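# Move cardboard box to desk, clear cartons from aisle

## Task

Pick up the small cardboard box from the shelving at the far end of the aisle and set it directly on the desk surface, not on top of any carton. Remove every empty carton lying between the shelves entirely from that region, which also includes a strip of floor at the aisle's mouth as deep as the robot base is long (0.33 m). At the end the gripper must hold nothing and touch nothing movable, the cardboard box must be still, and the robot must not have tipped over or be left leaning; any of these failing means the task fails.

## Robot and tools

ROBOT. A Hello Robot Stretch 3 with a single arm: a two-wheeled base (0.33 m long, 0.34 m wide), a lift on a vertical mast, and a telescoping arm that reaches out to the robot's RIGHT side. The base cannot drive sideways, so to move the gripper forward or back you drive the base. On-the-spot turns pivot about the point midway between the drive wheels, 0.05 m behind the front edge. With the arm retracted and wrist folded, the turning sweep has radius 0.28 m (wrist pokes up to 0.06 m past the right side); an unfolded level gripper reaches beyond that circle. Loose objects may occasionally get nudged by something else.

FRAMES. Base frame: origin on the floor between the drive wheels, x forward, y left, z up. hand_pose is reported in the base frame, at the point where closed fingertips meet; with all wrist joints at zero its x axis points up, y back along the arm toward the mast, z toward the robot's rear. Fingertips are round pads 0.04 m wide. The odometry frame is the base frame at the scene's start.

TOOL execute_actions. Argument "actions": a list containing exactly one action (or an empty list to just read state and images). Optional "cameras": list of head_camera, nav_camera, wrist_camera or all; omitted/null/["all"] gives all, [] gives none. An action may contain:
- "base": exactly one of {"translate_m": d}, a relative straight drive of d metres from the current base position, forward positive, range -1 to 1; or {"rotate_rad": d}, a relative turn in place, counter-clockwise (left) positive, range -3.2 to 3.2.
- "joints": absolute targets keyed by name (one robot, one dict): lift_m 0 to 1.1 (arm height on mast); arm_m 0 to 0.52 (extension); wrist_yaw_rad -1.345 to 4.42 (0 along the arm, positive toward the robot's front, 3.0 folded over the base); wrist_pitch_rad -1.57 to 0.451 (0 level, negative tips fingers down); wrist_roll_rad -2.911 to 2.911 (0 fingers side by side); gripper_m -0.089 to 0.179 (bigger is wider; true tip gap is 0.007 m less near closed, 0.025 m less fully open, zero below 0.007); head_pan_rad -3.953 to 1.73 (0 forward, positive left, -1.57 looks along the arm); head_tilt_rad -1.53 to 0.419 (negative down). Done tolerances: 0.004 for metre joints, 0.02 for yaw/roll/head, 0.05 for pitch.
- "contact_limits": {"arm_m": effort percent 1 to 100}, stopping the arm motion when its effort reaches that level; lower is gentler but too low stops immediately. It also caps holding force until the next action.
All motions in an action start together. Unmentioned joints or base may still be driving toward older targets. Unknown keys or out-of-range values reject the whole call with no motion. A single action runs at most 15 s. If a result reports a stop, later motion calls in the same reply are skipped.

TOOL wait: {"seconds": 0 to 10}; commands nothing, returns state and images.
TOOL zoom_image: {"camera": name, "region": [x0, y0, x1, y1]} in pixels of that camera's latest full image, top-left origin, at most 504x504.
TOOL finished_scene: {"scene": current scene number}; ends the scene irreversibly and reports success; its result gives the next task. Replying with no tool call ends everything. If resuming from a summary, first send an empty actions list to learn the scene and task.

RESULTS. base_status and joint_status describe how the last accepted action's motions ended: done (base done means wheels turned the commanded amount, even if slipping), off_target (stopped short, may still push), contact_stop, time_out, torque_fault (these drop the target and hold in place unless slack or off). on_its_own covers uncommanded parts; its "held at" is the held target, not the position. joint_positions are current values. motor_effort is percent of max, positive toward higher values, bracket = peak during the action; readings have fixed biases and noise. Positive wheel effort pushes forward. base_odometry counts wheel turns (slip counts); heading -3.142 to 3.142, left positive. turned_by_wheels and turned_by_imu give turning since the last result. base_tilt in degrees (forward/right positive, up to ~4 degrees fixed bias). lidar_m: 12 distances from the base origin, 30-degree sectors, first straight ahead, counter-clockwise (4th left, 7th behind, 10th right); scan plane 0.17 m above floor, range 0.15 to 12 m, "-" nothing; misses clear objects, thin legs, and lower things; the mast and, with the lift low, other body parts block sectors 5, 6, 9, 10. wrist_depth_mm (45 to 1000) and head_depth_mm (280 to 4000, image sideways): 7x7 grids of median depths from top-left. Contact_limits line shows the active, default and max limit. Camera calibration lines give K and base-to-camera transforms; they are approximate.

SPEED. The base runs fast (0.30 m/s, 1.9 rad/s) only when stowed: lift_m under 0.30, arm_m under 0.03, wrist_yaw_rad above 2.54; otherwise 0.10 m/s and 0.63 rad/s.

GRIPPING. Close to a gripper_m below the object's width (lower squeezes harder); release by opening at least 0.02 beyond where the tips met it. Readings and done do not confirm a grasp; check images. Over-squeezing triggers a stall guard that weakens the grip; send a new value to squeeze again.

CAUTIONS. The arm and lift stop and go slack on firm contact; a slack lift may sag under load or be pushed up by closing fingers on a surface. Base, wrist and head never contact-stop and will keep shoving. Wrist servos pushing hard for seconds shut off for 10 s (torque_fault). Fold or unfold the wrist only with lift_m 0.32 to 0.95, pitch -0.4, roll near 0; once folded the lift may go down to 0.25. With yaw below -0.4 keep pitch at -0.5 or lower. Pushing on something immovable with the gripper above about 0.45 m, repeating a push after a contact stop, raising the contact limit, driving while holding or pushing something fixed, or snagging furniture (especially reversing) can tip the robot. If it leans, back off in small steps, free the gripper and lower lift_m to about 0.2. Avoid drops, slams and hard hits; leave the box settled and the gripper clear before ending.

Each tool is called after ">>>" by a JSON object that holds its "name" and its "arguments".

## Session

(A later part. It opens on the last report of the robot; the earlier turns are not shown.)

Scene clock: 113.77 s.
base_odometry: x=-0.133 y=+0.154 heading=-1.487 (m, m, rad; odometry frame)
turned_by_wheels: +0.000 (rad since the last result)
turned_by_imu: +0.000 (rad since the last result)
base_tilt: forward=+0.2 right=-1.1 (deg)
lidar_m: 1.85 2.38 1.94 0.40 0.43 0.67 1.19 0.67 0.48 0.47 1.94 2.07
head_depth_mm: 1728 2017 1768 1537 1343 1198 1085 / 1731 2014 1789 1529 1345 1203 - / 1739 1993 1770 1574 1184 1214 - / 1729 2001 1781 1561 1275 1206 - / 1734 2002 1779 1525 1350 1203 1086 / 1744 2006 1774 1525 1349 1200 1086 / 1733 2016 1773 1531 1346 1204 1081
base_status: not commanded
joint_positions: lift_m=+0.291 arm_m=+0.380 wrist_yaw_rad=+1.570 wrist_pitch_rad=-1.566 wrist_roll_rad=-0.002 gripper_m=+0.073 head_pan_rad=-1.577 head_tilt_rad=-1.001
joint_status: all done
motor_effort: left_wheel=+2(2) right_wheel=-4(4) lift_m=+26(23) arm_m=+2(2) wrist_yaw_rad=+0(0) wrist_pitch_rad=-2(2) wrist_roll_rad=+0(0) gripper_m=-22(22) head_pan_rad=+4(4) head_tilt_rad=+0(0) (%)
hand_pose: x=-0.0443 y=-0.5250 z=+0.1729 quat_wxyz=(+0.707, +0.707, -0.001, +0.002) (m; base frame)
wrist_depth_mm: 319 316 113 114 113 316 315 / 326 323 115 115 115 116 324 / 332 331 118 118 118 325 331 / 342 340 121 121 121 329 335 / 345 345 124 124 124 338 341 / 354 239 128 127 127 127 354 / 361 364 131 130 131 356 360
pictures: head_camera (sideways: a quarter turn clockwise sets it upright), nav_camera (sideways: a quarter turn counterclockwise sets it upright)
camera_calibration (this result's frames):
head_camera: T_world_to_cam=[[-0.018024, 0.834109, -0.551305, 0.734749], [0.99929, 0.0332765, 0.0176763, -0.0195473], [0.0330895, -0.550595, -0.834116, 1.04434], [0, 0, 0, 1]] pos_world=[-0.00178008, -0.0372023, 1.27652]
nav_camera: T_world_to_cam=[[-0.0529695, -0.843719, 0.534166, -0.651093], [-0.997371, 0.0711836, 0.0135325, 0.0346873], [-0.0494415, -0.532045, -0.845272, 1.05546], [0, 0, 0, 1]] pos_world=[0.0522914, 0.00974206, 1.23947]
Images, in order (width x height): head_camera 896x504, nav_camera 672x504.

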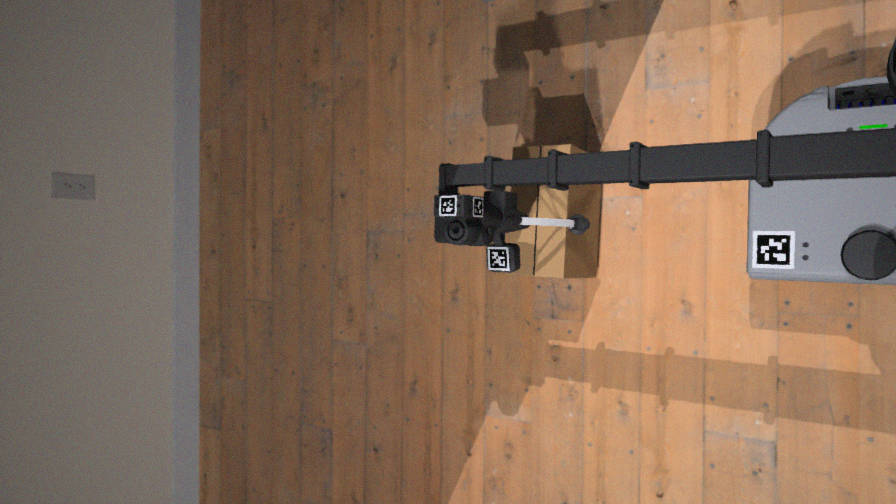

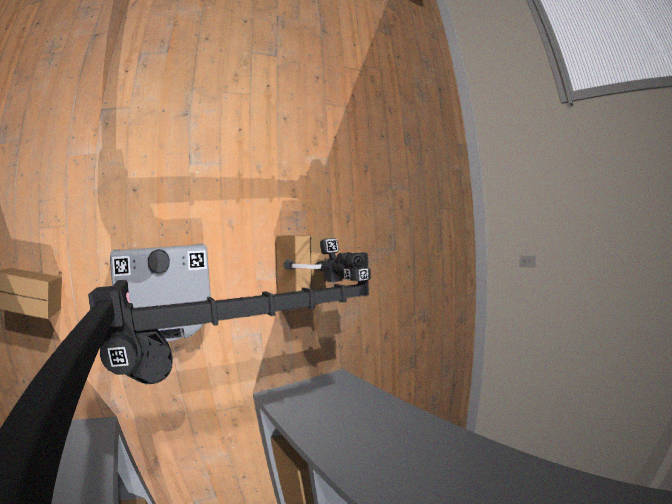

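>>> {"name": "execute_actions", "arguments": {"actions": [{"joints":{"lift_m":0.262}}], "cameras": []}}

>>> {"name": "execute_actions", "arguments": {"actions": [{"joints":{"gripper_m":0.179,"head_pan_rad":-3.14,"head_tilt_rad":-0.65}}], "cameras": []}}

>>> {"name": "execute_actions", "arguments": {"actions": [{"joints":{"lift_m":0.35}}], "cameras": []}}

>>> {"name": "execute_actions", "arguments": {"actions": [{"base":{"translate_m":-0.3},"joints":{"arm_m":0.0,"gripper_m":0.04,"wrist_yaw_rad":2.62}}], "cameras": []}}

>>> {"name": "execute_actions", "arguments": {"actions": [{"base":{"translate_m":-0.1},"joints":{"lift_m":0.295}}], "cameras": ["nav_camera"]}}

>>> {"name": "execute_actions", "arguments": {"actions": [{"base":{"translate_m":-0.6}}], "cameras": []}}

Scene clock: 116.67 s.
base_odometry: x=-0.133 y=+0.154 heading=-1.487 (m, m, rad; odometry frame)
turned_by_wheels: +0.000 (rad since the last result)
turned_by_imu: +0.000 (rad since the last result)
base_tilt: forward=+0.3 right=-1.1 (deg)
lidar_m: 1.85 2.38 1.94 0.40 0.43 0.67 1.19 0.67 0.48 0.47 1.94 2.07
head_depth_mm: 1737 2005 1780 1532 1346 1200 1084 / 1719 1998 1784 1532 1344 1200 - / 1733 2003 1778 1558 1216 1209 - / 1728 2009 1774 1560 1281 1203 - / 1744 2016 1772 1527 1350 1203 1089 / 1730 2007 1783 1532 1344 1197 1084 / 1743 1995 1784 1537 1351 1199 1081
base_status: not commanded
joint_positions: lift_m=+0.263 arm_m=+0.380 wrist_yaw_rad=+1.570 wrist_pitch_rad=-1.566 wrist_roll_rad=-0.002 gripper_m=+0.073 head_pan_rad=-1.577 head_tilt_rad=-1.001
joint_status: all done
motor_effort: left_wheel=+3(3) right_wheel=-4(4) lift_m=+25(28) arm_m=+2(2) wrist_yaw_rad=+0(0) wrist_pitch_rad=-2(2) wrist_roll_rad=+0(0) gripper_m=-22(22) head_pan_rad=+4(3) head_tilt_rad=+0(0) (%)
hand_pose: x=-0.0443 y=-0.5250 z=+0.1449 quat_wxyz=(+0.707, +0.707, -0.001, +0.002) (m; base frame)
wrist_depth_mm: 292 289 115 114 115 288 289 / 301 296 116 116 116 296 295 / 307 304 119 118 118 301 304 / 313 311 122 121 121 307 307 / 318 315 124 125 124 312 314 / 328 224 128 127 127 127 320 / 328 328 131 130 130 329 328
pictures: none
No camera images: the call's "cameras" was empty. Leave "cameras" out to get every camera's image.

Scene clock: 118.23 s.
base_odometry: x=-0.133 y=+0.154 heading=-1.487 (m, m, rad; odometry frame)
turned_by_wheels: +0.000 (rad since the last result)
turned_by_imu: +0.000 (rad since the last result)
base_tilt: forward=+0.2 right=-1.1 (deg)
lidar_m: 1.85 2.37 1.94 0.40 0.43 0.67 1.20 0.67 0.48 0.47 1.94 2.07
head_depth_mm: 1215 1139 1071 1052 903 1030 1179 / 2016 1447 1479 1397 1486 1339 1172 / 2074 2342 2604 2162 1689 1383 1174 / 2097 2327 2635 2165 1690 1379 1166 / 2036 2303 2518 2076 1677 1379 1165 / 1270 1405 1553 1425 1411 1318 1166 / 890 898 1541 1245 926 1054 1164
base_status: not commanded
joint_positions: lift_m=+0.263 arm_m=+0.380 wrist_yaw_rad=+1.570 wrist_pitch_rad=-1.566 wrist_roll_rad=-0.002 gripper_m=+0.179 head_pan_rad=-3.133 head_tilt_rad=-0.656
joint_status: all done
motor_effort: left_wheel=+3(3) right_wheel=-4(4) lift_m=+25(25) arm_m=+2(2) wrist_yaw_rad=+0(0) wrist_pitch_rad=-2(2) wrist_roll_rad=+0(0) gripper_m=+0(94) head_pan_rad=-5(45) head_tilt_rad=+3(29) (%)
hand_pose: x=-0.0443 y=-0.5250 z=+0.1449 quat_wxyz=(+0.707, +0.707, -0.001, +0.002) (m; base frame)
wrist_depth_mm: 292 287 118 118 118 289 292 / 298 295 119 120 120 293 294 / 304 305 122 123 122 299 302 / 311 309 125 125 124 306 308 / 317 317 128 127 127 314 317 / 322 322 131 130 130 320 323 / - 329 133 133 133 330 -
pictures: none
No camera images: the call's "cameras" was empty. Leave "cameras" out to get every camera's image.

Scene clock: 119.87 s.
base_odometry: x=-0.133 y=+0.154 heading=-1.487 (m, m, rad; odometry frame)
turned_by_wheels: +0.000 (rad since the last result)
turned_by_imu: +0.000 (rad since the last result)
base_tilt: forward=+0.2 right=-1.0 (deg)
lidar_m: 1.85 2.38 1.94 0.40 0.44 0.67 1.19 0.67 0.48 0.47 1.95 2.07
head_depth_mm: 1217 1139 1068 1056 906 1028 1176 / 2002 1443 1471 1393 1484 1338 1176 / 2082 2333 2622 2165 1691 1381 1170 / 2071 2349 2613 2154 1685 1380 1169 / 2059 2309 2527 2081 1677 1374 1167 / 1271 1407 1552 1418 1411 1325 1163 / 890 897 1544 1247 927 1054 1165
base_status: not commanded
joint_positions: lift_m=+0.349 arm_m=+0.380 wrist_yaw_rad=+1.570 wrist_pitch_rad=-1.566 wrist_roll_rad=-0.002 gripper_m=+0.179 head_pan_rad=-3.133 head_tilt_rad=-0.656
joint_status: all done
motor_effort: left_wheel=+3(3) right_wheel=-4(4) lift_m=+64(65) arm_m=+2(3) wrist_yaw_rad=+0(0) wrist_pitch_rad=-2(2) wrist_roll_rad=+0(1) gripper_m=+1(0) head_pan_rad=-4(4) head_tilt_rad=+4(3) (%)
hand_pose: x=-0.0443 y=-0.5250 z=+0.2317 quat_wxyz=(+0.707, +0.707, -0.001, +0.002) (m; base frame)
wrist_depth_mm: 378 377 377 379 371 377 375 / 383 386 380 205 208 380 383 / 388 393 212 210 211 390 385 / 400 402 215 214 215 397 395 / 407 402 406 219 221 403 409 / 417 419 413 223 226 413 415 / - 423 424 228 229 425 -
pictures: none
No camera images: the call's "cameras" was empty. Leave "cameras" out to get every camera's image.

Scene clock: 124.10 s.
base_odometry: x=-0.158 y=+0.453 heading=-1.486 (m, m, rad; odometry frame)
turned_by_wheels: +0.000 (rad since the last result)
turned_by_imu: -0.001 (rad since the last result)
base_tilt: forward=+0.3 right=-1.1 (deg)
lidar_m: 2.15 2.69 0.45 1.87 0.43 0.42 1.17 0.45 0.43 0.48 0.48 2.35
head_depth_mm: 979 1043 1019 905 886 881 1081 / 1813 1994 2207 1372 1337 1292 1146 / 1818 2040 2338 2158 1686 1383 1169 / 1821 2056 2346 2155 1684 1384 1166 / 1807 2047 2274 2059 1687 1378 1171 / 1723 1499 1321 1461 1522 1318 1159 / 971 1036 1246 1247 1009 1000 1073
base_status: done
joint_positions: lift_m=+0.349 arm_m=+0.000 wrist_yaw_rad=+2.619 wrist_pitch_rad=-1.566 wrist_roll_rad=-0.002 gripper_m=+0.040 head_pan_rad=-3.133 head_tilt_rad=-0.655
joint_status: all done
motor_effort: left_wheel=+3(3) right_wheel=-4(11) lift_m=+64(64) arm_m=-4(4) wrist_yaw_rad=+1(4) wrist_pitch_rad=-2(2) wrist_roll_rad=+0(0) gripper_m=+0(92) head_pan_rad=-4(5) head_tilt_rad=+3(3) (%)
hand_pose: x=-0.0326 y=-0.1651 z=+0.2317 quat_wxyz=(+0.611, +0.612, +0.353, +0.356) (m; base frame)
wrist_depth_mm: - - - 376 375 374 375 / - - - - 383 388 383 / - - - - 391 391 391 / - - - - 396 401 401 / - - - 406 410 406 405 / - - - 415 - 415 418 / 425 425 432 430 431 421 392
pictures: none
No camera images: the call's "cameras" was empty. Leave "cameras" out to get every camera's image.

Scene clock: 126.33 s.
base_odometry: x=-0.167 y=+0.553 heading=-1.486 (m, m, rad; odometry frame)
turned_by_wheels: +0.000 (rad since the last result)
turned_by_imu: +0.000 (rad since the last result)
base_tilt: forward=+0.1 right=-0.9 (deg)
lidar_m: 2.25 2.71 0.50 1.87 0.37 0.68 1.11 0.52 0.37 0.72 0.51 2.44
head_depth_mm: 919 968 1097 898 883 857 1085 / 1727 1946 2141 1273 1330 1292 1147 / 1737 1949 2198 2170 1690 1378 1175 / 1733 1960 2231 2155 1681 1384 1171 / 1739 1954 2168 2075 1684 1380 1168 / 1692 1841 1641 1379 1527 1329 1163 / 913 978 1135 1229 1008 1004 990
base_status: done
joint_positions: lift_m=+0.296 arm_m=+0.000 wrist_yaw_rad=+2.619 wrist_pitch_rad=-1.567 wrist_roll_rad=-0.002 gripper_m=+0.040 head_pan_rad=-3.133 head_tilt_rad=-0.654
joint_status: all done
motor_effort: left_wheel=+3(6) right_wheel=-4(13) lift_m=+18(56) arm_m=-4(4) wrist_yaw_rad=+2(2) wrist_pitch_rad=-2(2) wrist_roll_rad=+0(0) gripper_m=-1(0) head_pan_rad=-4(4) head_tilt_rad=+2(3) (%)
hand_pose: x=-0.0327 y=-0.1653 z=+0.1782 quat_wxyz=(+0.612, +0.612, +0.353, +0.356) (m; base frame)
wrist_depth_mm: - - - - 323 322 322 / - - - - 329 331 327 / - - - - 338 337 337 / - - - - - 345 342 / - - - - 350 351 352 / - - - 359 - 360 360 / - - 367 366 367 368 370
pictures: nav_camera (sideways: a quarter turn counterclockwise sets it upright)
camera_calibration (this result's frames):
nav_camera: T_world_to_cam=[[-0.612799, 0.0425147, 0.789094, -0.979868], [0.057199, 0.998319, -0.00936727, 0.0580664], [-0.788166, 0.0393952, -0.614201, 0.759468], [0, 0, 0, 1]] pos_world=[-0.0051971, -0.0462294, 1.24022]
Images, in order (width x height): nav_camera 672x504.

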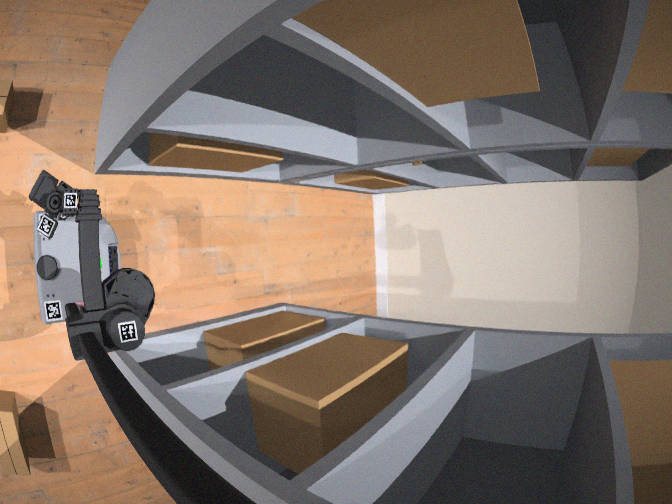

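Scene clock: 129.97 s.
base_odometry: x=-0.218 y=+1.151 heading=-1.486 (m, m, rad; odometry frame)
turned_by_wheels: +0.000 (rad since the last result)
turned_by_imu: -0.002 (rad since the last result)
base_tilt: forward=+0.2 right=-1.1 (deg)
lidar_m: 3.28 0.47 0.51 0.31 0.32 0.43 1.45 0.57 0.36 0.34 0.35 0.49
head_depth_mm: 1211 1359 1542 1803 1700 792 861 / 1211 1364 1555 1794 1696 1385 1126 / 1210 1357 1551 1799 1690 1387 1175 / 1216 1366 1554 1808 1687 1386 1170 / 1219 1360 1560 1811 1687 1380 1166 / 1203 1349 1508 1511 1495 1344 1163 / 1179 1195 1480 1199 1041 950 1047
base_status: done
joint_positions: lift_m=+0.296 arm_m=+0.000 wrist_yaw_rad=+2.619 wrist_pitch_rad=-1.567 wrist_roll_rad=-0.002 gripper_m=+0.040 head_pan_rad=-3.133 head_tilt_rad=-0.654
joint_status: not commanded
motor_effort: left_wheel=+3(7) right_wheel=-4(13) lift_m=+18(18) arm_m=-4(4) wrist_yaw_rad=+2(2) wrist_pitch_rad=-2(2) wrist_roll_rad=+0(0) gripper_m=+0(1) head_pan_rad=-4(4) head_tilt_rad=+2(2) (%)
hand_pose: x=-0.0327 y=-0.1653 z=+0.1782 quat_wxyz=(+0.612, +0.612, +0.353, +0.356) (m; base frame)
wrist_depth_mm: - - - - 325 322 323 / - - - - 333 328 330 / - - - - 332 337 337 / - - - - - 347 343 / - - - - 349 351 320 / - - - 360 - 327 276 / - - 373 365 330 285 257
pictures: none
No camera images: the call's "cameras" was empty. Leave "cameras" out to get every camera's image.

>>> {"name": "execute_actions", "arguments": {"actions": [{"base":{"translate_m":-0.93},"joints":{"head_pan_rad":-1.57,"head_tilt_rad":-0.95}}], "cameras": []}}

>>> {"name": "execute_actions", "arguments": {"actions": [{"joints":{"lift_m":0.62,"wrist_yaw_rad":1.57}}], "cameras": []}}

>>> {"name": "execute_actions", "arguments": {"actions": [{"joints":{"wrist_pitch_rad":-0.4,"gripper_m":0.13}}], "cameras": ["head_camera"]}}

Scene clock: 135.50 s.
base_odometry: x=-0.297 y=+2.077 heading=-1.486 (m, m, rad; odometry frame)
turned_by_wheels: +0.000 (rad since the last result)
turned_by_imu: -0.002 (rad since the last result)
base_tilt: forward=+0.3 right=-1.1 (deg)
lidar_m: 1.32 0.50 0.58 0.74 0.77 0.55 0.53 0.52 0.38 0.36 0.52 0.49
head_depth_mm: 648 521 435 930 821 1171 1087 / 648 521 435 931 821 1160 1106 / 648 520 434 933 816 1167 - / 648 519 435 932 822 1159 - / 647 519 434 929 822 1184 1091 / 646 519 434 931 818 1187 1087 / 646 519 434 910 818 1163 1084
base_status: done
joint_positions: lift_m=+0.296 arm_m=+0.000 wrist_yaw_rad=+2.619 wrist_pitch_rad=-1.567 wrist_roll_rad=-0.002 gripper_m=+0.040 head_pan_rad=-1.577 head_tilt_rad=-0.938
joint_status: all done
motor_effort: left_wheel=+3(7) right_wheel=-4(14) lift_m=+18(18) arm_m=-4(4) wrist_yaw_rad=+2(2) wrist_pitch_rad=-1(1) wrist_roll_rad=+0(0) gripper_m=+0(1) head_pan_rad=+3(46) head_tilt_rad=-7(31) (%)
hand_pose: x=-0.0327 y=-0.1653 z=+0.1782 quat_wxyz=(+0.612, +0.612, +0.353, +0.356) (m; base frame)
wrist_depth_mm: - - - - 323 323 326 / - - - - 332 330 331 / - - - - 338 337 338 / - - - - - 342 346 / - - - - 348 350 345 / - - - 361 - 352 295 / - - 371 366 360 302 283
pictures: none
No camera images: the call's "cameras" was empty. Leave "cameras" out to get every camera's image.

Scene clock: 139.30 s.
base_odometry: x=-0.297 y=+2.077 heading=-1.486 (m, m, rad; odometry frame)
turned_by_wheels: +0.000 (rad since the last result)
turned_by_imu: -0.001 (rad since the last result)
base_tilt: forward=+0.3 right=-1.1 (deg)
lidar_m: 1.32 0.50 0.59 0.74 0.77 0.55 0.53 0.52 0.38 0.36 0.52 0.49
head_depth_mm: 648 521 436 932 819 1160 1090 / 648 520 435 929 822 - - / 647 520 435 929 805 - - / 647 519 434 929 821 1159 - / 646 518 435 931 821 1182 1088 / 646 520 434 929 820 1190 1089 / 646 519 434 910 818 1168 1085
base_status: not commanded
joint_positions: lift_m=+0.619 arm_m=+0.000 wrist_yaw_rad=+1.572 wrist_pitch_rad=-1.567 wrist_roll_rad=-0.002 gripper_m=+0.040 head_pan_rad=-1.577 head_tilt_rad=-0.938
joint_status: all done
motor_effort: left_wheel=+3(3) right_wheel=-4(4) lift_m=+64(66) arm_m=-4(4) wrist_yaw_rad=-2(3) wrist_pitch_rad=-1(1) wrist_roll_rad=+0(0) gripper_m=+0(0) head_pan_rad=+3(3) head_tilt_rad=-7(7) (%)
hand_pose: x=-0.0445 y=-0.1454 z=+0.5018 quat_wxyz=(+0.707, +0.707, +0.000, +0.002) (m; base frame)
wrist_depth_mm: 657 638 649 642 646 563 565 / 663 679 671 657 655 577 577 / 675 675 - 673 670 440 314 / 679 - - 678 676 415 321 / - - - 689 697 428 327 / 711 736 - 724 - 434 336 / 739 729 735 740 729 410 343
pictures: none
No camera images: the call's "cameras" was empty. Leave "cameras" out to get every camera's image.

Scene clock: 140.73 s.
base_odometry: x=-0.297 y=+2.077 heading=-1.486 (m, m, rad; odometry frame)
turned_by_wheels: +0.000 (rad since the last result)
turned_by_imu: +0.000 (rad since the last result)
base_tilt: forward=+0.2 right=-1.1 (deg)
lidar_m: 1.32 0.50 0.58 0.74 0.77 0.55 0.53 0.52 0.38 0.36 0.52 0.50
head_depth_mm: 649 521 435 932 821 1159 1089 / 647 520 435 931 821 - - / 648 520 435 932 802 - 1134 / 646 519 434 932 822 1151 1129 / 646 519 434 931 821 1186 1071 / 646 519 434 929 819 1188 1088 / 646 519 434 910 820 1166 1105
base_status: not commanded
joint_positions: lift_m=+0.619 arm_m=+0.000 wrist_yaw_rad=+1.572 wrist_pitch_rad=-0.419 wrist_roll_rad=-0.002 gripper_m=+0.130 head_pan_rad=-1.577 head_tilt_rad=-0.938
joint_status: all done
motor_effort: left_wheel=+3(3) right_wheel=-4(4) lift_m=+64(64) arm_m=-4(4) wrist_yaw_rad=-2(2) wrist_pitch_rad=+11(10) wrist_roll_rad=+0(0) gripper_m=+0(90) head_pan_rad=+3(4) head_tilt_rad=-5(7) (%)
hand_pose: x=+0.2029 y=-0.1450 z=+0.6319 quat_wxyz=(+0.594, +0.593, -0.384, +0.386) (m; base frame)
wrist_depth_mm: 594 - - - - 353 260 / 599 899 - - 883 354 285 / 587 - - - 971 372 309 / 800 922 - - 857 361 338 / 673 831 - - 837 357 330 / 596 731 - 980 895 - 279 / 554 827 858 866 804 483 247
pictures: head_camera (sideways: a quarter turn clockwise sets it upright)
camera_calibration (this result's frames):
head_camera: T_world_to_cam=[[-0.01847, 0.798025, -0.602341, 0.801242], [0.999286, 0.0345848, 0.0151785, -0.0162968], [0.0329447, -0.601631, -0.798094, 0.99751], [0, 0, 0, 1]] pos_world=[-0.00177849, -0.0387146, 1.27898]
Images, in order (width x height): head_camera 896x504.

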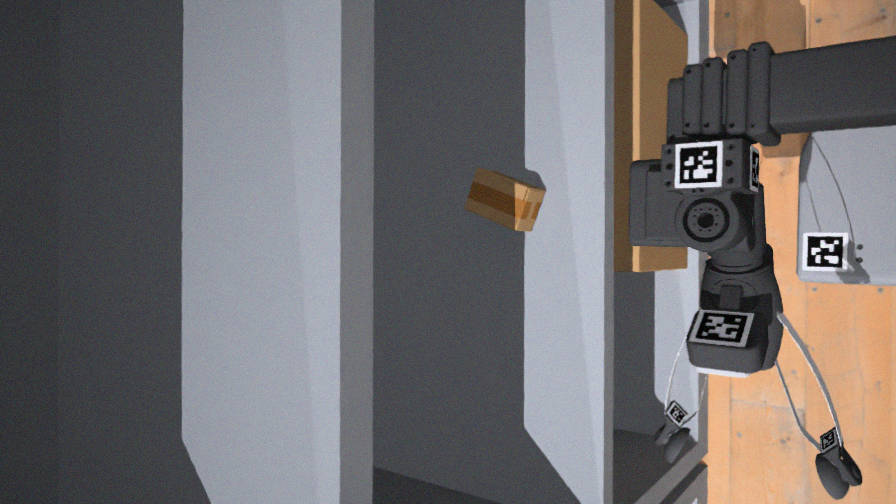

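>>> {"name": "execute_actions", "arguments": {"actions": [{"base":{"translate_m":0.018},"joints":{"wrist_yaw_rad":-0.31}}], "cameras": ["head_camera","wrist_camera"]}}

Scene clock: 143.13 s.
base_odometry: x=-0.295 y=+2.059 heading=-1.486 (m, m, rad; odometry frame)
turned_by_wheels: +0.000 (rad since the last result)
turned_by_imu: +0.000 (rad since the last result)
base_tilt: forward=+0.2 right=-1.0 (deg)
lidar_m: 1.30 0.48 0.56 0.74 0.77 0.57 0.55 0.52 0.38 0.36 0.49 0.48
head_depth_mm: 649 521 434 930 820 1162 1093 / 648 521 435 932 829 - - / 647 521 435 929 820 - - / 647 520 435 932 811 1180 - / 646 519 435 929 822 1187 1091 / 645 518 434 929 821 1188 1085 / 647 518 434 905 819 1157 1087
base_status: done
joint_positions: lift_m=+0.619 arm_m=+0.000 wrist_yaw_rad=-0.308 wrist_pitch_rad=-0.418 wrist_roll_rad=-0.002 gripper_m=+0.130 head_pan_rad=-1.577 head_tilt_rad=-0.938
joint_status: all done
motor_effort: left_wheel=+3(7) right_wheel=-4(7) lift_m=+64(64) arm_m=-4(4) wrist_yaw_rad=-2(2) wrist_pitch_rad=+10(11) wrist_roll_rad=+0(0) gripper_m=+0(0) head_pan_rad=+3(3) head_tilt_rad=-6(7) (%)
hand_pose: x=-0.0895 y=-0.3590 z=+0.6321 quat_wxyz=(+0.662, +0.039, -0.705, -0.251) (m; base frame)
wrist_depth_mm: 431 462 494 547 579 523 409 / 465 490 540 587 654 547 415 / 490 519 551 569 559 522 433 / 448 444 438 426 425 414 412 / 359 355 327 322 344 345 332 / 301 308 271 274 286 - 281 / 257 245 251 248 246 243 438
pictures: head_camera (sideways: a quarter turn clockwise sets it upright), wrist_camera
camera_calibration (this result's frames):
head_camera: T_world_to_cam=[[-0.01847, 0.798025, -0.602341, 0.801242], [0.999286, 0.0345848, 0.0151785, -0.0162968], [0.0329447, -0.601631, -0.798094, 0.99751], [0, 0, 0, 1]] pos_world=[-0.00177849, -0.0387146, 1.27898]
wrist_camera: T_world_to_cam=[[-0.954622, 0.296738, -0.0253606, 0.0378892], [0.184827, 0.523516, -0.831727, 0.768948], [-0.233529, -0.798672, -0.554605, 0.212779], [0, 0, 0, 1]] pos_world=[-0.0562626, -0.243859, 0.758524]
Images, in order (width x height): head_camera 896x504, wrist_camera 644x364.

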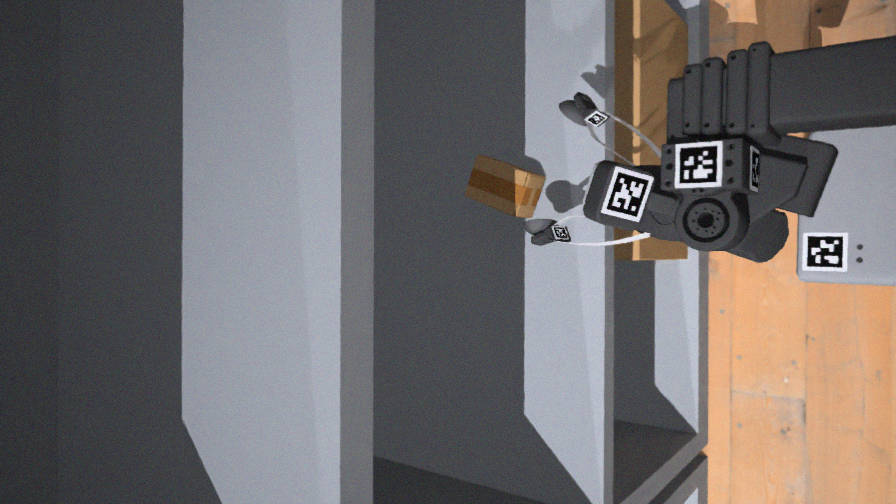

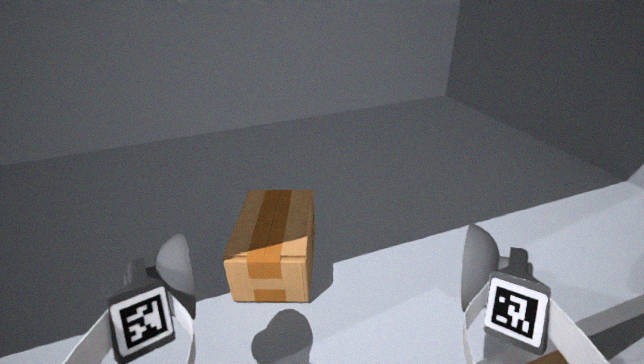

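>>> {"name": "execute_actions", "arguments": {"actions": [{"base":{"translate_m":0.008},"joints":{"arm_m":0.12}}], "cameras": ["wrist_camera"]}}

>>> {"name": "execute_actions", "arguments": {"actions": [{"joints":{"lift_m":0.565}}], "cameras": ["wrist_camera","head_camera"]}}

Scene clock: 145.83 s.
base_odometry: x=-0.294 y=+2.051 heading=-1.486 (m, m, rad; odometry frame)
turned_by_wheels: +0.000 (rad since the last result)
turned_by_imu: +0.000 (rad since the last result)
base_tilt: forward=+0.4 right=-1.1 (deg)
lidar_m: 1.30 0.48 0.55 0.75 0.77 0.58 0.56 0.52 0.38 0.36 0.48 0.48
head_depth_mm: 648 521 435 931 820 1162 1087 / 648 520 435 931 822 - - / 646 520 435 952 - 1167 1133 / 646 519 435 941 820 1175 1131 / 647 520 434 931 820 1186 1088 / 645 519 435 929 820 1187 1087 / 645 519 434 887 818 1161 1090
base_status: done
joint_positions: lift_m=+0.619 arm_m=+0.120 wrist_yaw_rad=-0.309 wrist_pitch_rad=-0.418 wrist_roll_rad=-0.002 gripper_m=+0.130 head_pan_rad=-1.577 head_tilt_rad=-0.938
joint_status: all done
motor_effort: left_wheel=+3(8) right_wheel=-4(6) lift_m=+64(64) arm_m=+3(3) wrist_yaw_rad=-1(2) wrist_pitch_rad=+10(10) wrist_roll_rad=+0(0) gripper_m=+0(0) head_pan_rad=+4(4) head_tilt_rad=-7(7) (%)
hand_pose: x=-0.0898 y=-0.4785 z=+0.6321 quat_wxyz=(+0.662, +0.039, -0.705, -0.252) (m; base frame)
wrist_depth_mm: 338 358 391 420 462 507 409 / 362 381 422 459 510 543 423 / 381 415 450 503 528 515 437 / 405 424 437 426 422 415 409 / 361 355 353 344 341 350 332 / 299 306 292 225 285 - 282 / 257 244 249 192 245 240 242
pictures: wrist_camera
camera_calibration (this result's frames):
wrist_camera: T_world_to_cam=[[-0.954288, 0.29781, -0.0253592, 0.0736606], [0.185363, 0.523134, -0.831848, 0.831548], [-0.234466, -0.798524, -0.554423, 0.117162], [0, 0, 0, 1]] pos_world=[-0.0563739, -0.363391, 0.758547]
Images, in order (width x height): wrist_camera 644x364.

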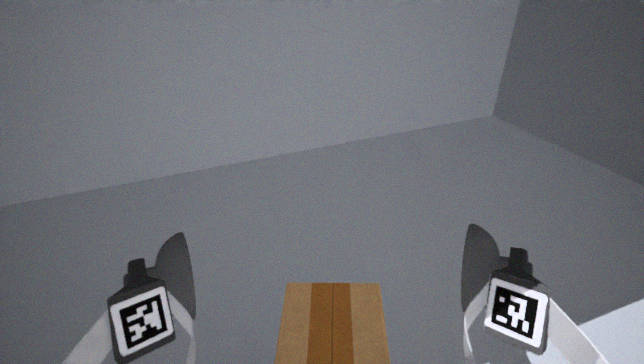

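Scene clock: 147.17 s.
base_odometry: x=-0.294 y=+2.051 heading=-1.486 (m, m, rad; odometry frame)
turned_by_wheels: +0.000 (rad since the last result)
turned_by_imu: +0.000 (rad since the last result)
base_tilt: forward=+0.2 right=-1.0 (deg)
lidar_m: 1.30 0.48 0.55 0.74 0.77 0.58 0.56 0.52 0.38 0.36 0.48 0.47
head_depth_mm: 649 520 435 930 819 1161 1089 / 648 521 435 931 821 - - / 647 520 435 931 - 1183 1123 / 647 519 434 930 819 1178 1134 / 646 519 435 930 820 1180 1087 / 645 519 434 931 820 1186 1088 / 647 518 433 888 820 1159 1087
base_status: not commanded
joint_positions: lift_m=+0.566 arm_m=+0.120 wrist_yaw_rad=-0.309 wrist_pitch_rad=-0.417 wrist_roll_rad=-0.002 gripper_m=+0.130 head_pan_rad=-1.577 head_tilt_rad=-0.938
joint_status: all done
motor_effort: left_wheel=+3(3) right_wheel=-4(4) lift_m=+24(61) arm_m=+3(3) wrist_yaw_rad=-1(1) wrist_pitch_rad=+10(10) wrist_roll_rad=+0(0) gripper_m=+0(0) head_pan_rad=+3(3) head_tilt_rad=-6(7) (%)
hand_pose: x=-0.0898 y=-0.4785 z=+0.5784 quat_wxyz=(+0.662, +0.039, -0.705, -0.252) (m; base frame)
wrist_depth_mm: 341 361 388 425 468 500 410 / 365 386 409 456 501 527 426 / 376 408 428 432 418 413 400 / 338 336 331 327 320 312 307 / 271 271 265 184 257 265 253 / 226 232 218 154 210 - 212 / 195 186 183 133 177 180 183
pictures: head_camera (sideways: a quarter turn clockwise sets it upright), wrist_camera
camera_calibration (this result's frames):
head_camera: T_world_to_cam=[[-0.01847, 0.798025, -0.602341, 0.801242], [0.999286, 0.0345848, 0.0151785, -0.0162968], [0.0329447, -0.601631, -0.798094, 0.99751], [0, 0, 0, 1]] pos_world=[-0.00177849, -0.0387146, 1.27898]
wrist_camera: T_world_to_cam=[[-0.954292, 0.297799, -0.0253564, 0.072293], [0.185253, 0.522791, -0.832089, 0.786898], [-0.234539, -0.798753, -0.554063, 0.0870328], [0, 0, 0, 1]] pos_world=[-0.0563739, -0.363394, 0.704823]
Images, in order (width x height): head_camera 896x504, wrist_camera 644x364.

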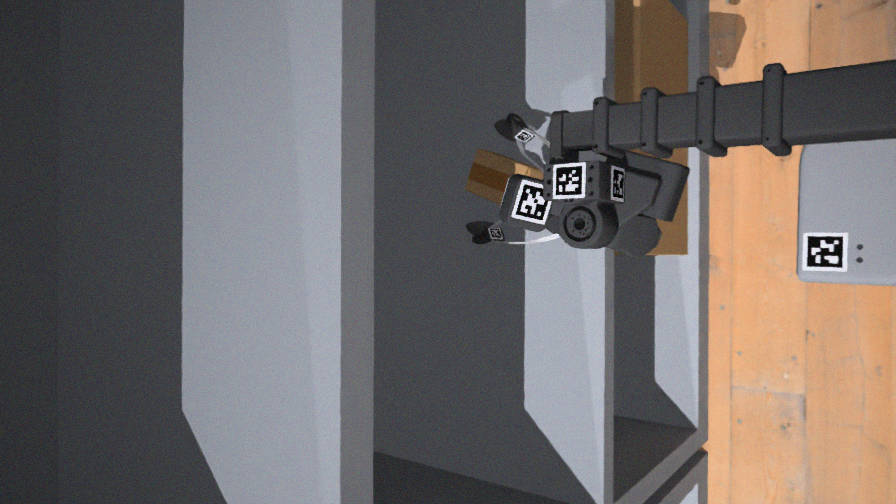

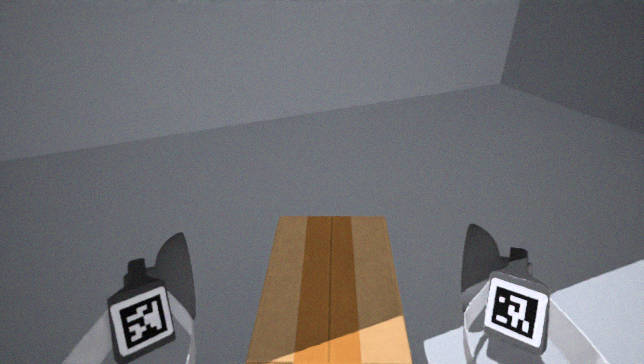

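>>> {"name": "execute_actions", "arguments": {"actions": [{"joints":{"lift_m":0.547}}], "cameras": []}}

>>> {"name": "execute_actions", "arguments": {"actions": [{"joints":{"gripper_m":0.01}}], "cameras": ["wrist_camera"]}}

>>> {"name": "execute_actions", "arguments": {"actions": [{"joints":{"lift_m":0.6}}], "cameras": ["wrist_camera"]}}

>>> {"name": "execute_actions", "arguments": {"actions": [{"joints":{"arm_m":0.0,"wrist_yaw_rad":2.62,"head_pan_rad":0,"head_tilt_rad":-0.6}}], "cameras": ["wrist_camera"]}}

>>> {"name": "execute_actions", "arguments": {"actions": [{"base":{"translate_m":0.3},"joints":{"lift_m":0.29}}]}}

Scene clock: 148.57 s.
base_odometry: x=-0.294 y=+2.051 heading=-1.486 (m, m, rad; odometry frame)
turned_by_wheels: +0.000 (rad since the last result)
turned_by_imu: +0.000 (rad since the last result)
base_tilt: forward=+0.1 right=-0.9 (deg)
lidar_m: 1.30 0.48 0.55 0.75 0.77 0.58 0.56 0.52 0.38 0.36 0.48 0.47
head_depth_mm: 649 520 435 931 822 1159 1086 / 648 520 435 930 822 1153 - / 647 519 435 932 - 1176 1121 / 646 519 434 929 823 1183 1130 / 647 519 434 930 821 1186 1088 / 646 519 434 928 821 1183 1090 / 646 519 434 892 821 1159 1086
base_status: not commanded
joint_positions: lift_m=+0.548 arm_m=+0.120 wrist_yaw_rad=-0.309 wrist_pitch_rad=-0.417 wrist_roll_rad=-0.002 gripper_m=+0.130 head_pan_rad=-1.577 head_tilt_rad=-0.938
joint_status: all done
motor_effort: left_wheel=+3(3) right_wheel=-4(4) lift_m=+24(25) arm_m=+3(3) wrist_yaw_rad=-1(1) wrist_pitch_rad=+10(10) wrist_roll_rad=+0(0) gripper_m=+0(0) head_pan_rad=+4(4) head_tilt_rad=-7(7) (%)
hand_pose: x=-0.0898 y=-0.4786 z=+0.5604 quat_wxyz=(+0.662, +0.039, -0.705, -0.251) (m; base frame)
wrist_depth_mm: 340 359 389 428 468 493 410 / 361 384 417 457 487 501 419 / 376 393 391 380 371 365 361 / 303 297 294 290 283 281 277 / 242 240 238 157 221 238 224 / 201 206 192 130 183 - 189 / 178 166 160 116 118 161 164
pictures: none
No camera images: the call's "cameras" was empty. Leave "cameras" out to get every camera's image.

Scene clock: 150.27 s.
base_odometry: x=-0.294 y=+2.051 heading=-1.486 (m, m, rad; odometry frame)
turned_by_wheels: +0.000 (rad since the last result)
turned_by_imu: +0.000 (rad since the last result)
base_tilt: forward=+0.3 right=-1.0 (deg)
lidar_m: 1.30 0.48 0.55 0.75 0.77 0.58 0.56 0.52 0.37 0.36 0.48 0.47
head_depth_mm: 649 521 435 931 821 1159 1089 / 647 520 435 933 821 1153 - / 647 520 434 932 - 1179 1124 / 647 520 435 929 820 1178 1131 / 646 520 435 928 818 1185 1088 / 647 519 434 931 821 1180 1088 / 647 518 434 890 819 1159 1085
base_status: not commanded
joint_positions: lift_m=+0.548 arm_m=+0.120 wrist_yaw_rad=-0.309 wrist_pitch_rad=-0.400 wrist_roll_rad=-0.002 gripper_m=+0.011 head_pan_rad=-1.577 head_tilt_rad=-0.938
joint_status: all done
motor_effort: left_wheel=+3(3) right_wheel=-5(5) lift_m=+24(24) arm_m=+3(3) wrist_yaw_rad=+0(1) wrist_pitch_rad=+0(10) wrist_roll_rad=+0(0) gripper_m=-24(100) head_pan_rad=+4(4) head_tilt_rad=-6(6) (%)
hand_pose: x=-0.0904 y=-0.4806 z=+0.5643 quat_wxyz=(+0.664, +0.033, -0.705, -0.246) (m; base frame)
wrist_depth_mm: 337 364 386 428 464 498 410 / 357 386 413 452 491 518 423 / 374 397 417 406 395 386 378 / 317 315 308 301 297 291 287 / 249 249 253 162 229 236 231 / 209 207 136 135 133 197 194 / 178 178 130 122 121 166 168
pictures: wrist_camera
camera_calibration (this result's frames):
wrist_camera: T_world_to_cam=[[-0.954411, 0.297417, -0.0253444, 0.0717218], [0.180975, 0.509041, -0.841502, 0.77464], [-0.237376, -0.807725, -0.53966, 0.0647315], [0, 0, 0, 1]] pos_world=[-0.0563729, -0.36337, 0.688611]
Images, in order (width x height): wrist_camera 644x364.

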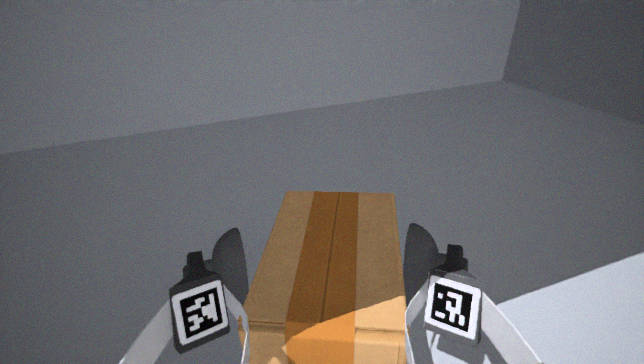

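Scene clock: 151.57 s.
base_odometry: x=-0.294 y=+2.051 heading=-1.486 (m, m, rad; odometry frame)
turned_by_wheels: +0.000 (rad since the last result)
turned_by_imu: +0.000 (rad since the last result)
base_tilt: forward=+0.2 right=-1.1 (deg)
lidar_m: 1.30 0.48 0.55 0.75 0.77 0.58 0.56 0.52 0.38 0.36 0.48 0.48
head_depth_mm: 648 520 435 930 822 1164 1090 / 648 520 435 930 829 - - / 646 520 435 953 - 1183 1135 / 646 519 434 930 819 1180 1136 / 645 519 433 929 821 1182 1088 / 646 519 434 931 820 1183 1087 / 644 519 433 889 817 1157 1088
base_status: not commanded
joint_positions: lift_m=+0.599 arm_m=+0.120 wrist_yaw_rad=-0.309 wrist_pitch_rad=-0.421 wrist_roll_rad=-0.002 gripper_m=+0.014 head_pan_rad=-1.577 head_tilt_rad=-0.939
joint_status: all done
motor_effort: left_wheel=+3(4) right_wheel=-4(5) lift_m=+64(66) arm_m=+2(3) wrist_yaw_rad=+0(3) wrist_pitch_rad=+12(13) wrist_roll_rad=+0(0) gripper_m=-19(23) head_pan_rad=+3(3) head_tilt_rad=-6(6) (%)
hand_pose: x=-0.0897 y=-0.4781 z=+0.6113 quat_wxyz=(+0.661, +0.040, -0.705, -0.253) (m; base frame)
wrist_depth_mm: 336 361 387 426 468 501 406 / 363 385 418 457 505 537 425 / 385 410 448 479 499 487 431 / 391 401 385 391 380 376 370 / 319 319 315 178 308 304 298 / 269 267 - 142 144 257 253 / 231 228 214 127 132 220 219
pictures: wrist_camera
camera_calibration (this result's frames):
wrist_camera: T_world_to_cam=[[-0.954133, 0.298296, -0.025472, 0.0733796], [0.186529, 0.525766, -0.829926, 0.814223], [-0.234171, -0.796611, -0.557292, 0.108657], [0, 0, 0, 1]] pos_world=[-0.0564182, -0.363423, 0.738168]
Images, in order (width x height): wrist_camera 644x364.

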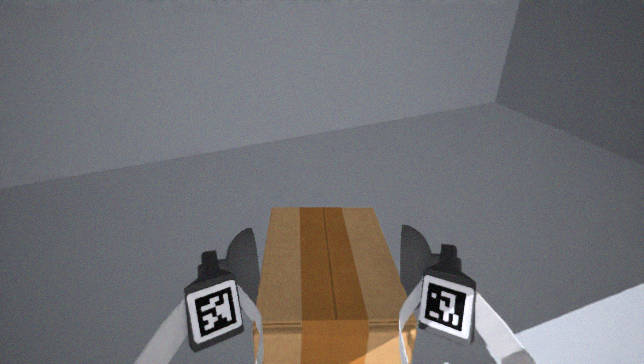

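Scene clock: 154.03 s.
base_odometry: x=-0.294 y=+2.051 heading=-1.486 (m, m, rad; odometry frame)
turned_by_wheels: +0.000 (rad since the last result)
turned_by_imu: +0.000 (rad since the last result)
base_tilt: forward=+0.2 right=-1.0 (deg)
lidar_m: 1.30 0.48 0.55 0.74 0.77 0.58 0.56 0.52 0.38 0.36 0.48 0.47
head_depth_mm: 1010 982 1279 1366 1044 1078 1130 / 3578 3807 2830 1429 1422 1322 1185 / 3588 - 3410 2328 1763 1430 1201 / 3592 3974 3322 2312 1763 1424 1193 / 3600 - 3361 2310 1754 1426 1192 / 3506 3818 1344 1401 1597 1311 1160 / 1038 1118 934 934 873 877 887
base_status: not commanded
joint_positions: lift_m=+0.599 arm_m=+0.000 wrist_yaw_rad=+2.618 wrist_pitch_rad=-0.421 wrist_roll_rad=-0.002 gripper_m=+0.014 head_pan_rad=-0.007 head_tilt_rad=-0.606
joint_status: all done
motor_effort: left_wheel=+3(3) right_wheel=-4(5) lift_m=+65(65) arm_m=-4(4) wrist_yaw_rad=+2(3) wrist_pitch_rad=+12(12) wrist_roll_rad=+0(0) gripper_m=-19(19) head_pan_rad=+4(45) head_tilt_rad=+3(29) (%)
hand_pose: x=+0.0908 y=+0.0487 z=+0.6113 quat_wxyz=(+0.322, +0.705, -0.036, +0.630) (m; base frame)
wrist_depth_mm: 617 688 908 647 473 585 697 / 642 734 833 714 519 637 801 / - - - 800 567 924 - / 824 858 - 876 626 815 - / 771 899 - 179 675 935 - / 822 906 - 142 144 936 942 / 863 846 808 127 132 810 823
pictures: wrist_camera
camera_calibration (this result's frames):
wrist_camera: T_world_to_cam=[[0.868865, -0.494394, -0.0254657, -0.0383903], [-0.294094, -0.474103, -0.829901, 0.595894], [0.398225, 0.728561, -0.55733, 0.438893], [0, 0, 0, 1]] pos_world=[0.0338265, -0.0562253, 0.738163]
Images, in order (width x height): wrist_camera 644x364.

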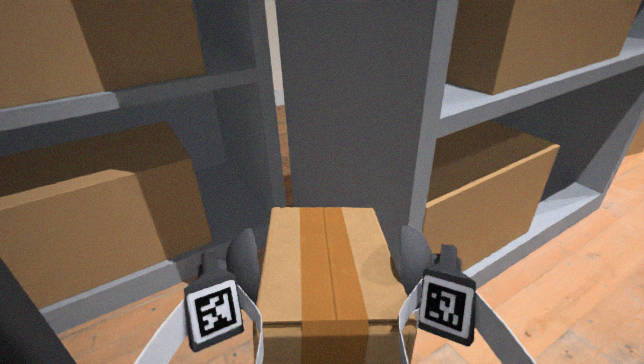

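Scene clock: 158.53 s.
base_odometry: x=-0.269 y=+1.752 heading=-1.486 (m, m, rad; odometry frame)
turned_by_wheels: +0.000 (rad since the last result)
turned_by_imu: +0.000 (rad since the last result)
base_tilt: forward=+0.3 right=-1.0 (deg)
lidar_m: 1.59 0.43 0.29 0.34 0.78 0.89 0.86 0.51 0.46 0.34 0.35 0.51
head_depth_mm: 3302 3173 997 1122 1047 968 929 / 3317 3642 3427 2245 1412 1363 1174 / 3331 3756 3392 2324 1780 1430 1198 / 3337 3681 3386 2333 1774 1431 1193 / 3348 3635 3363 2314 1765 1423 1195 / 3310 3708 3357 2032 1408 1375 1174 / 814 881 926 1099 892 876 911
base_status: done
joint_positions: lift_m=+0.291 arm_m=+0.000 wrist_yaw_rad=+2.619 wrist_pitch_rad=-0.422 wrist_roll_rad=-0.002 gripper_m=+0.014 head_pan_rad=-0.007 head_tilt_rad=-0.604
joint_status: all done
motor_effort: left_wheel=+3(10) right_wheel=-4(12) lift_m=+25(61) arm_m=-4(4) wrist_yaw_rad=+2(2) wrist_pitch_rad=+13(13) wrist_roll_rad=+0(0) gripper_m=-19(18) head_pan_rad=+4(4) head_tilt_rad=+2(3) (%)
hand_pose: x=+0.0906 y=+0.0487 z=+0.3023 quat_wxyz=(+0.322, +0.705, -0.035, +0.630) (m; base frame)
wrist_depth_mm: 961 538 418 531 497 855 795 / - 691 347 419 499 907 890 / 896 824 380 452 560 816 923 / 723 776 425 494 603 722 771 / 704 669 467 178 620 640 647 / 567 567 - 143 144 548 539 / 499 489 127 127 132 464 476
pictures: head_camera (sideways: a quarter turn clockwise sets it upright), nav_camera (sideways: a quarter turn counterclockwise sets it upright), wrist_camera
camera_calibration (this result's frames):
head_camera: T_world_to_cam=[[-0.556214, -0.0192813, -0.830815, 1.10228], [-0.0362341, 0.999343, 0.00106555, 0.00838987], [0.830248, 0.0306965, -0.556548, 0.678476], [0, 0, 0, 1]] pos_world=[0.0501067, -0.00795769, 1.29339]
nav_camera: T_world_to_cam=[[0.571611, -0.0517607, 0.818891, -1.02594], [-0.0721678, -0.997312, -0.0126631, 0.0631471], [0.817345, -0.0518592, -0.57381, 0.697128], [0, 0, 0, 1]] pos_world=[0.0211995, 0.0460266, 1.24095]
wrist_camera: T_world_to_cam=[[0.869205, -0.493796, -0.0254721, -0.0461569], [-0.294166, -0.475025, -0.829348, 0.339256], [0.397428, 0.728366, -0.558152, 0.267103], [0, 0, 0, 1]] pos_world=[0.033763, -0.0561858, 0.429269]
Images, in order (width x height): head_camera 896x504, nav_camera 672x504, wrist_camera 644x364.

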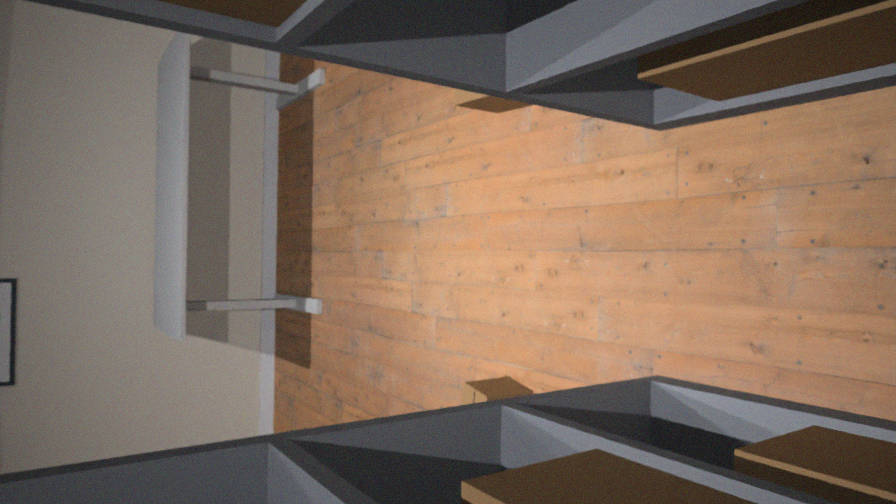

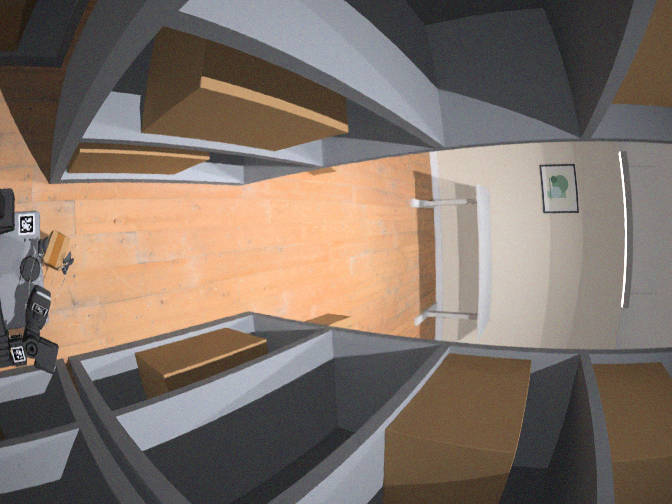

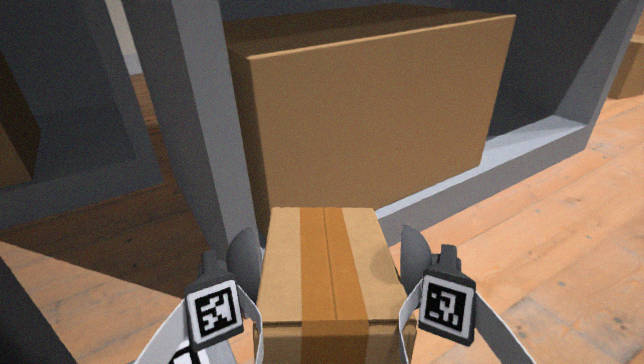

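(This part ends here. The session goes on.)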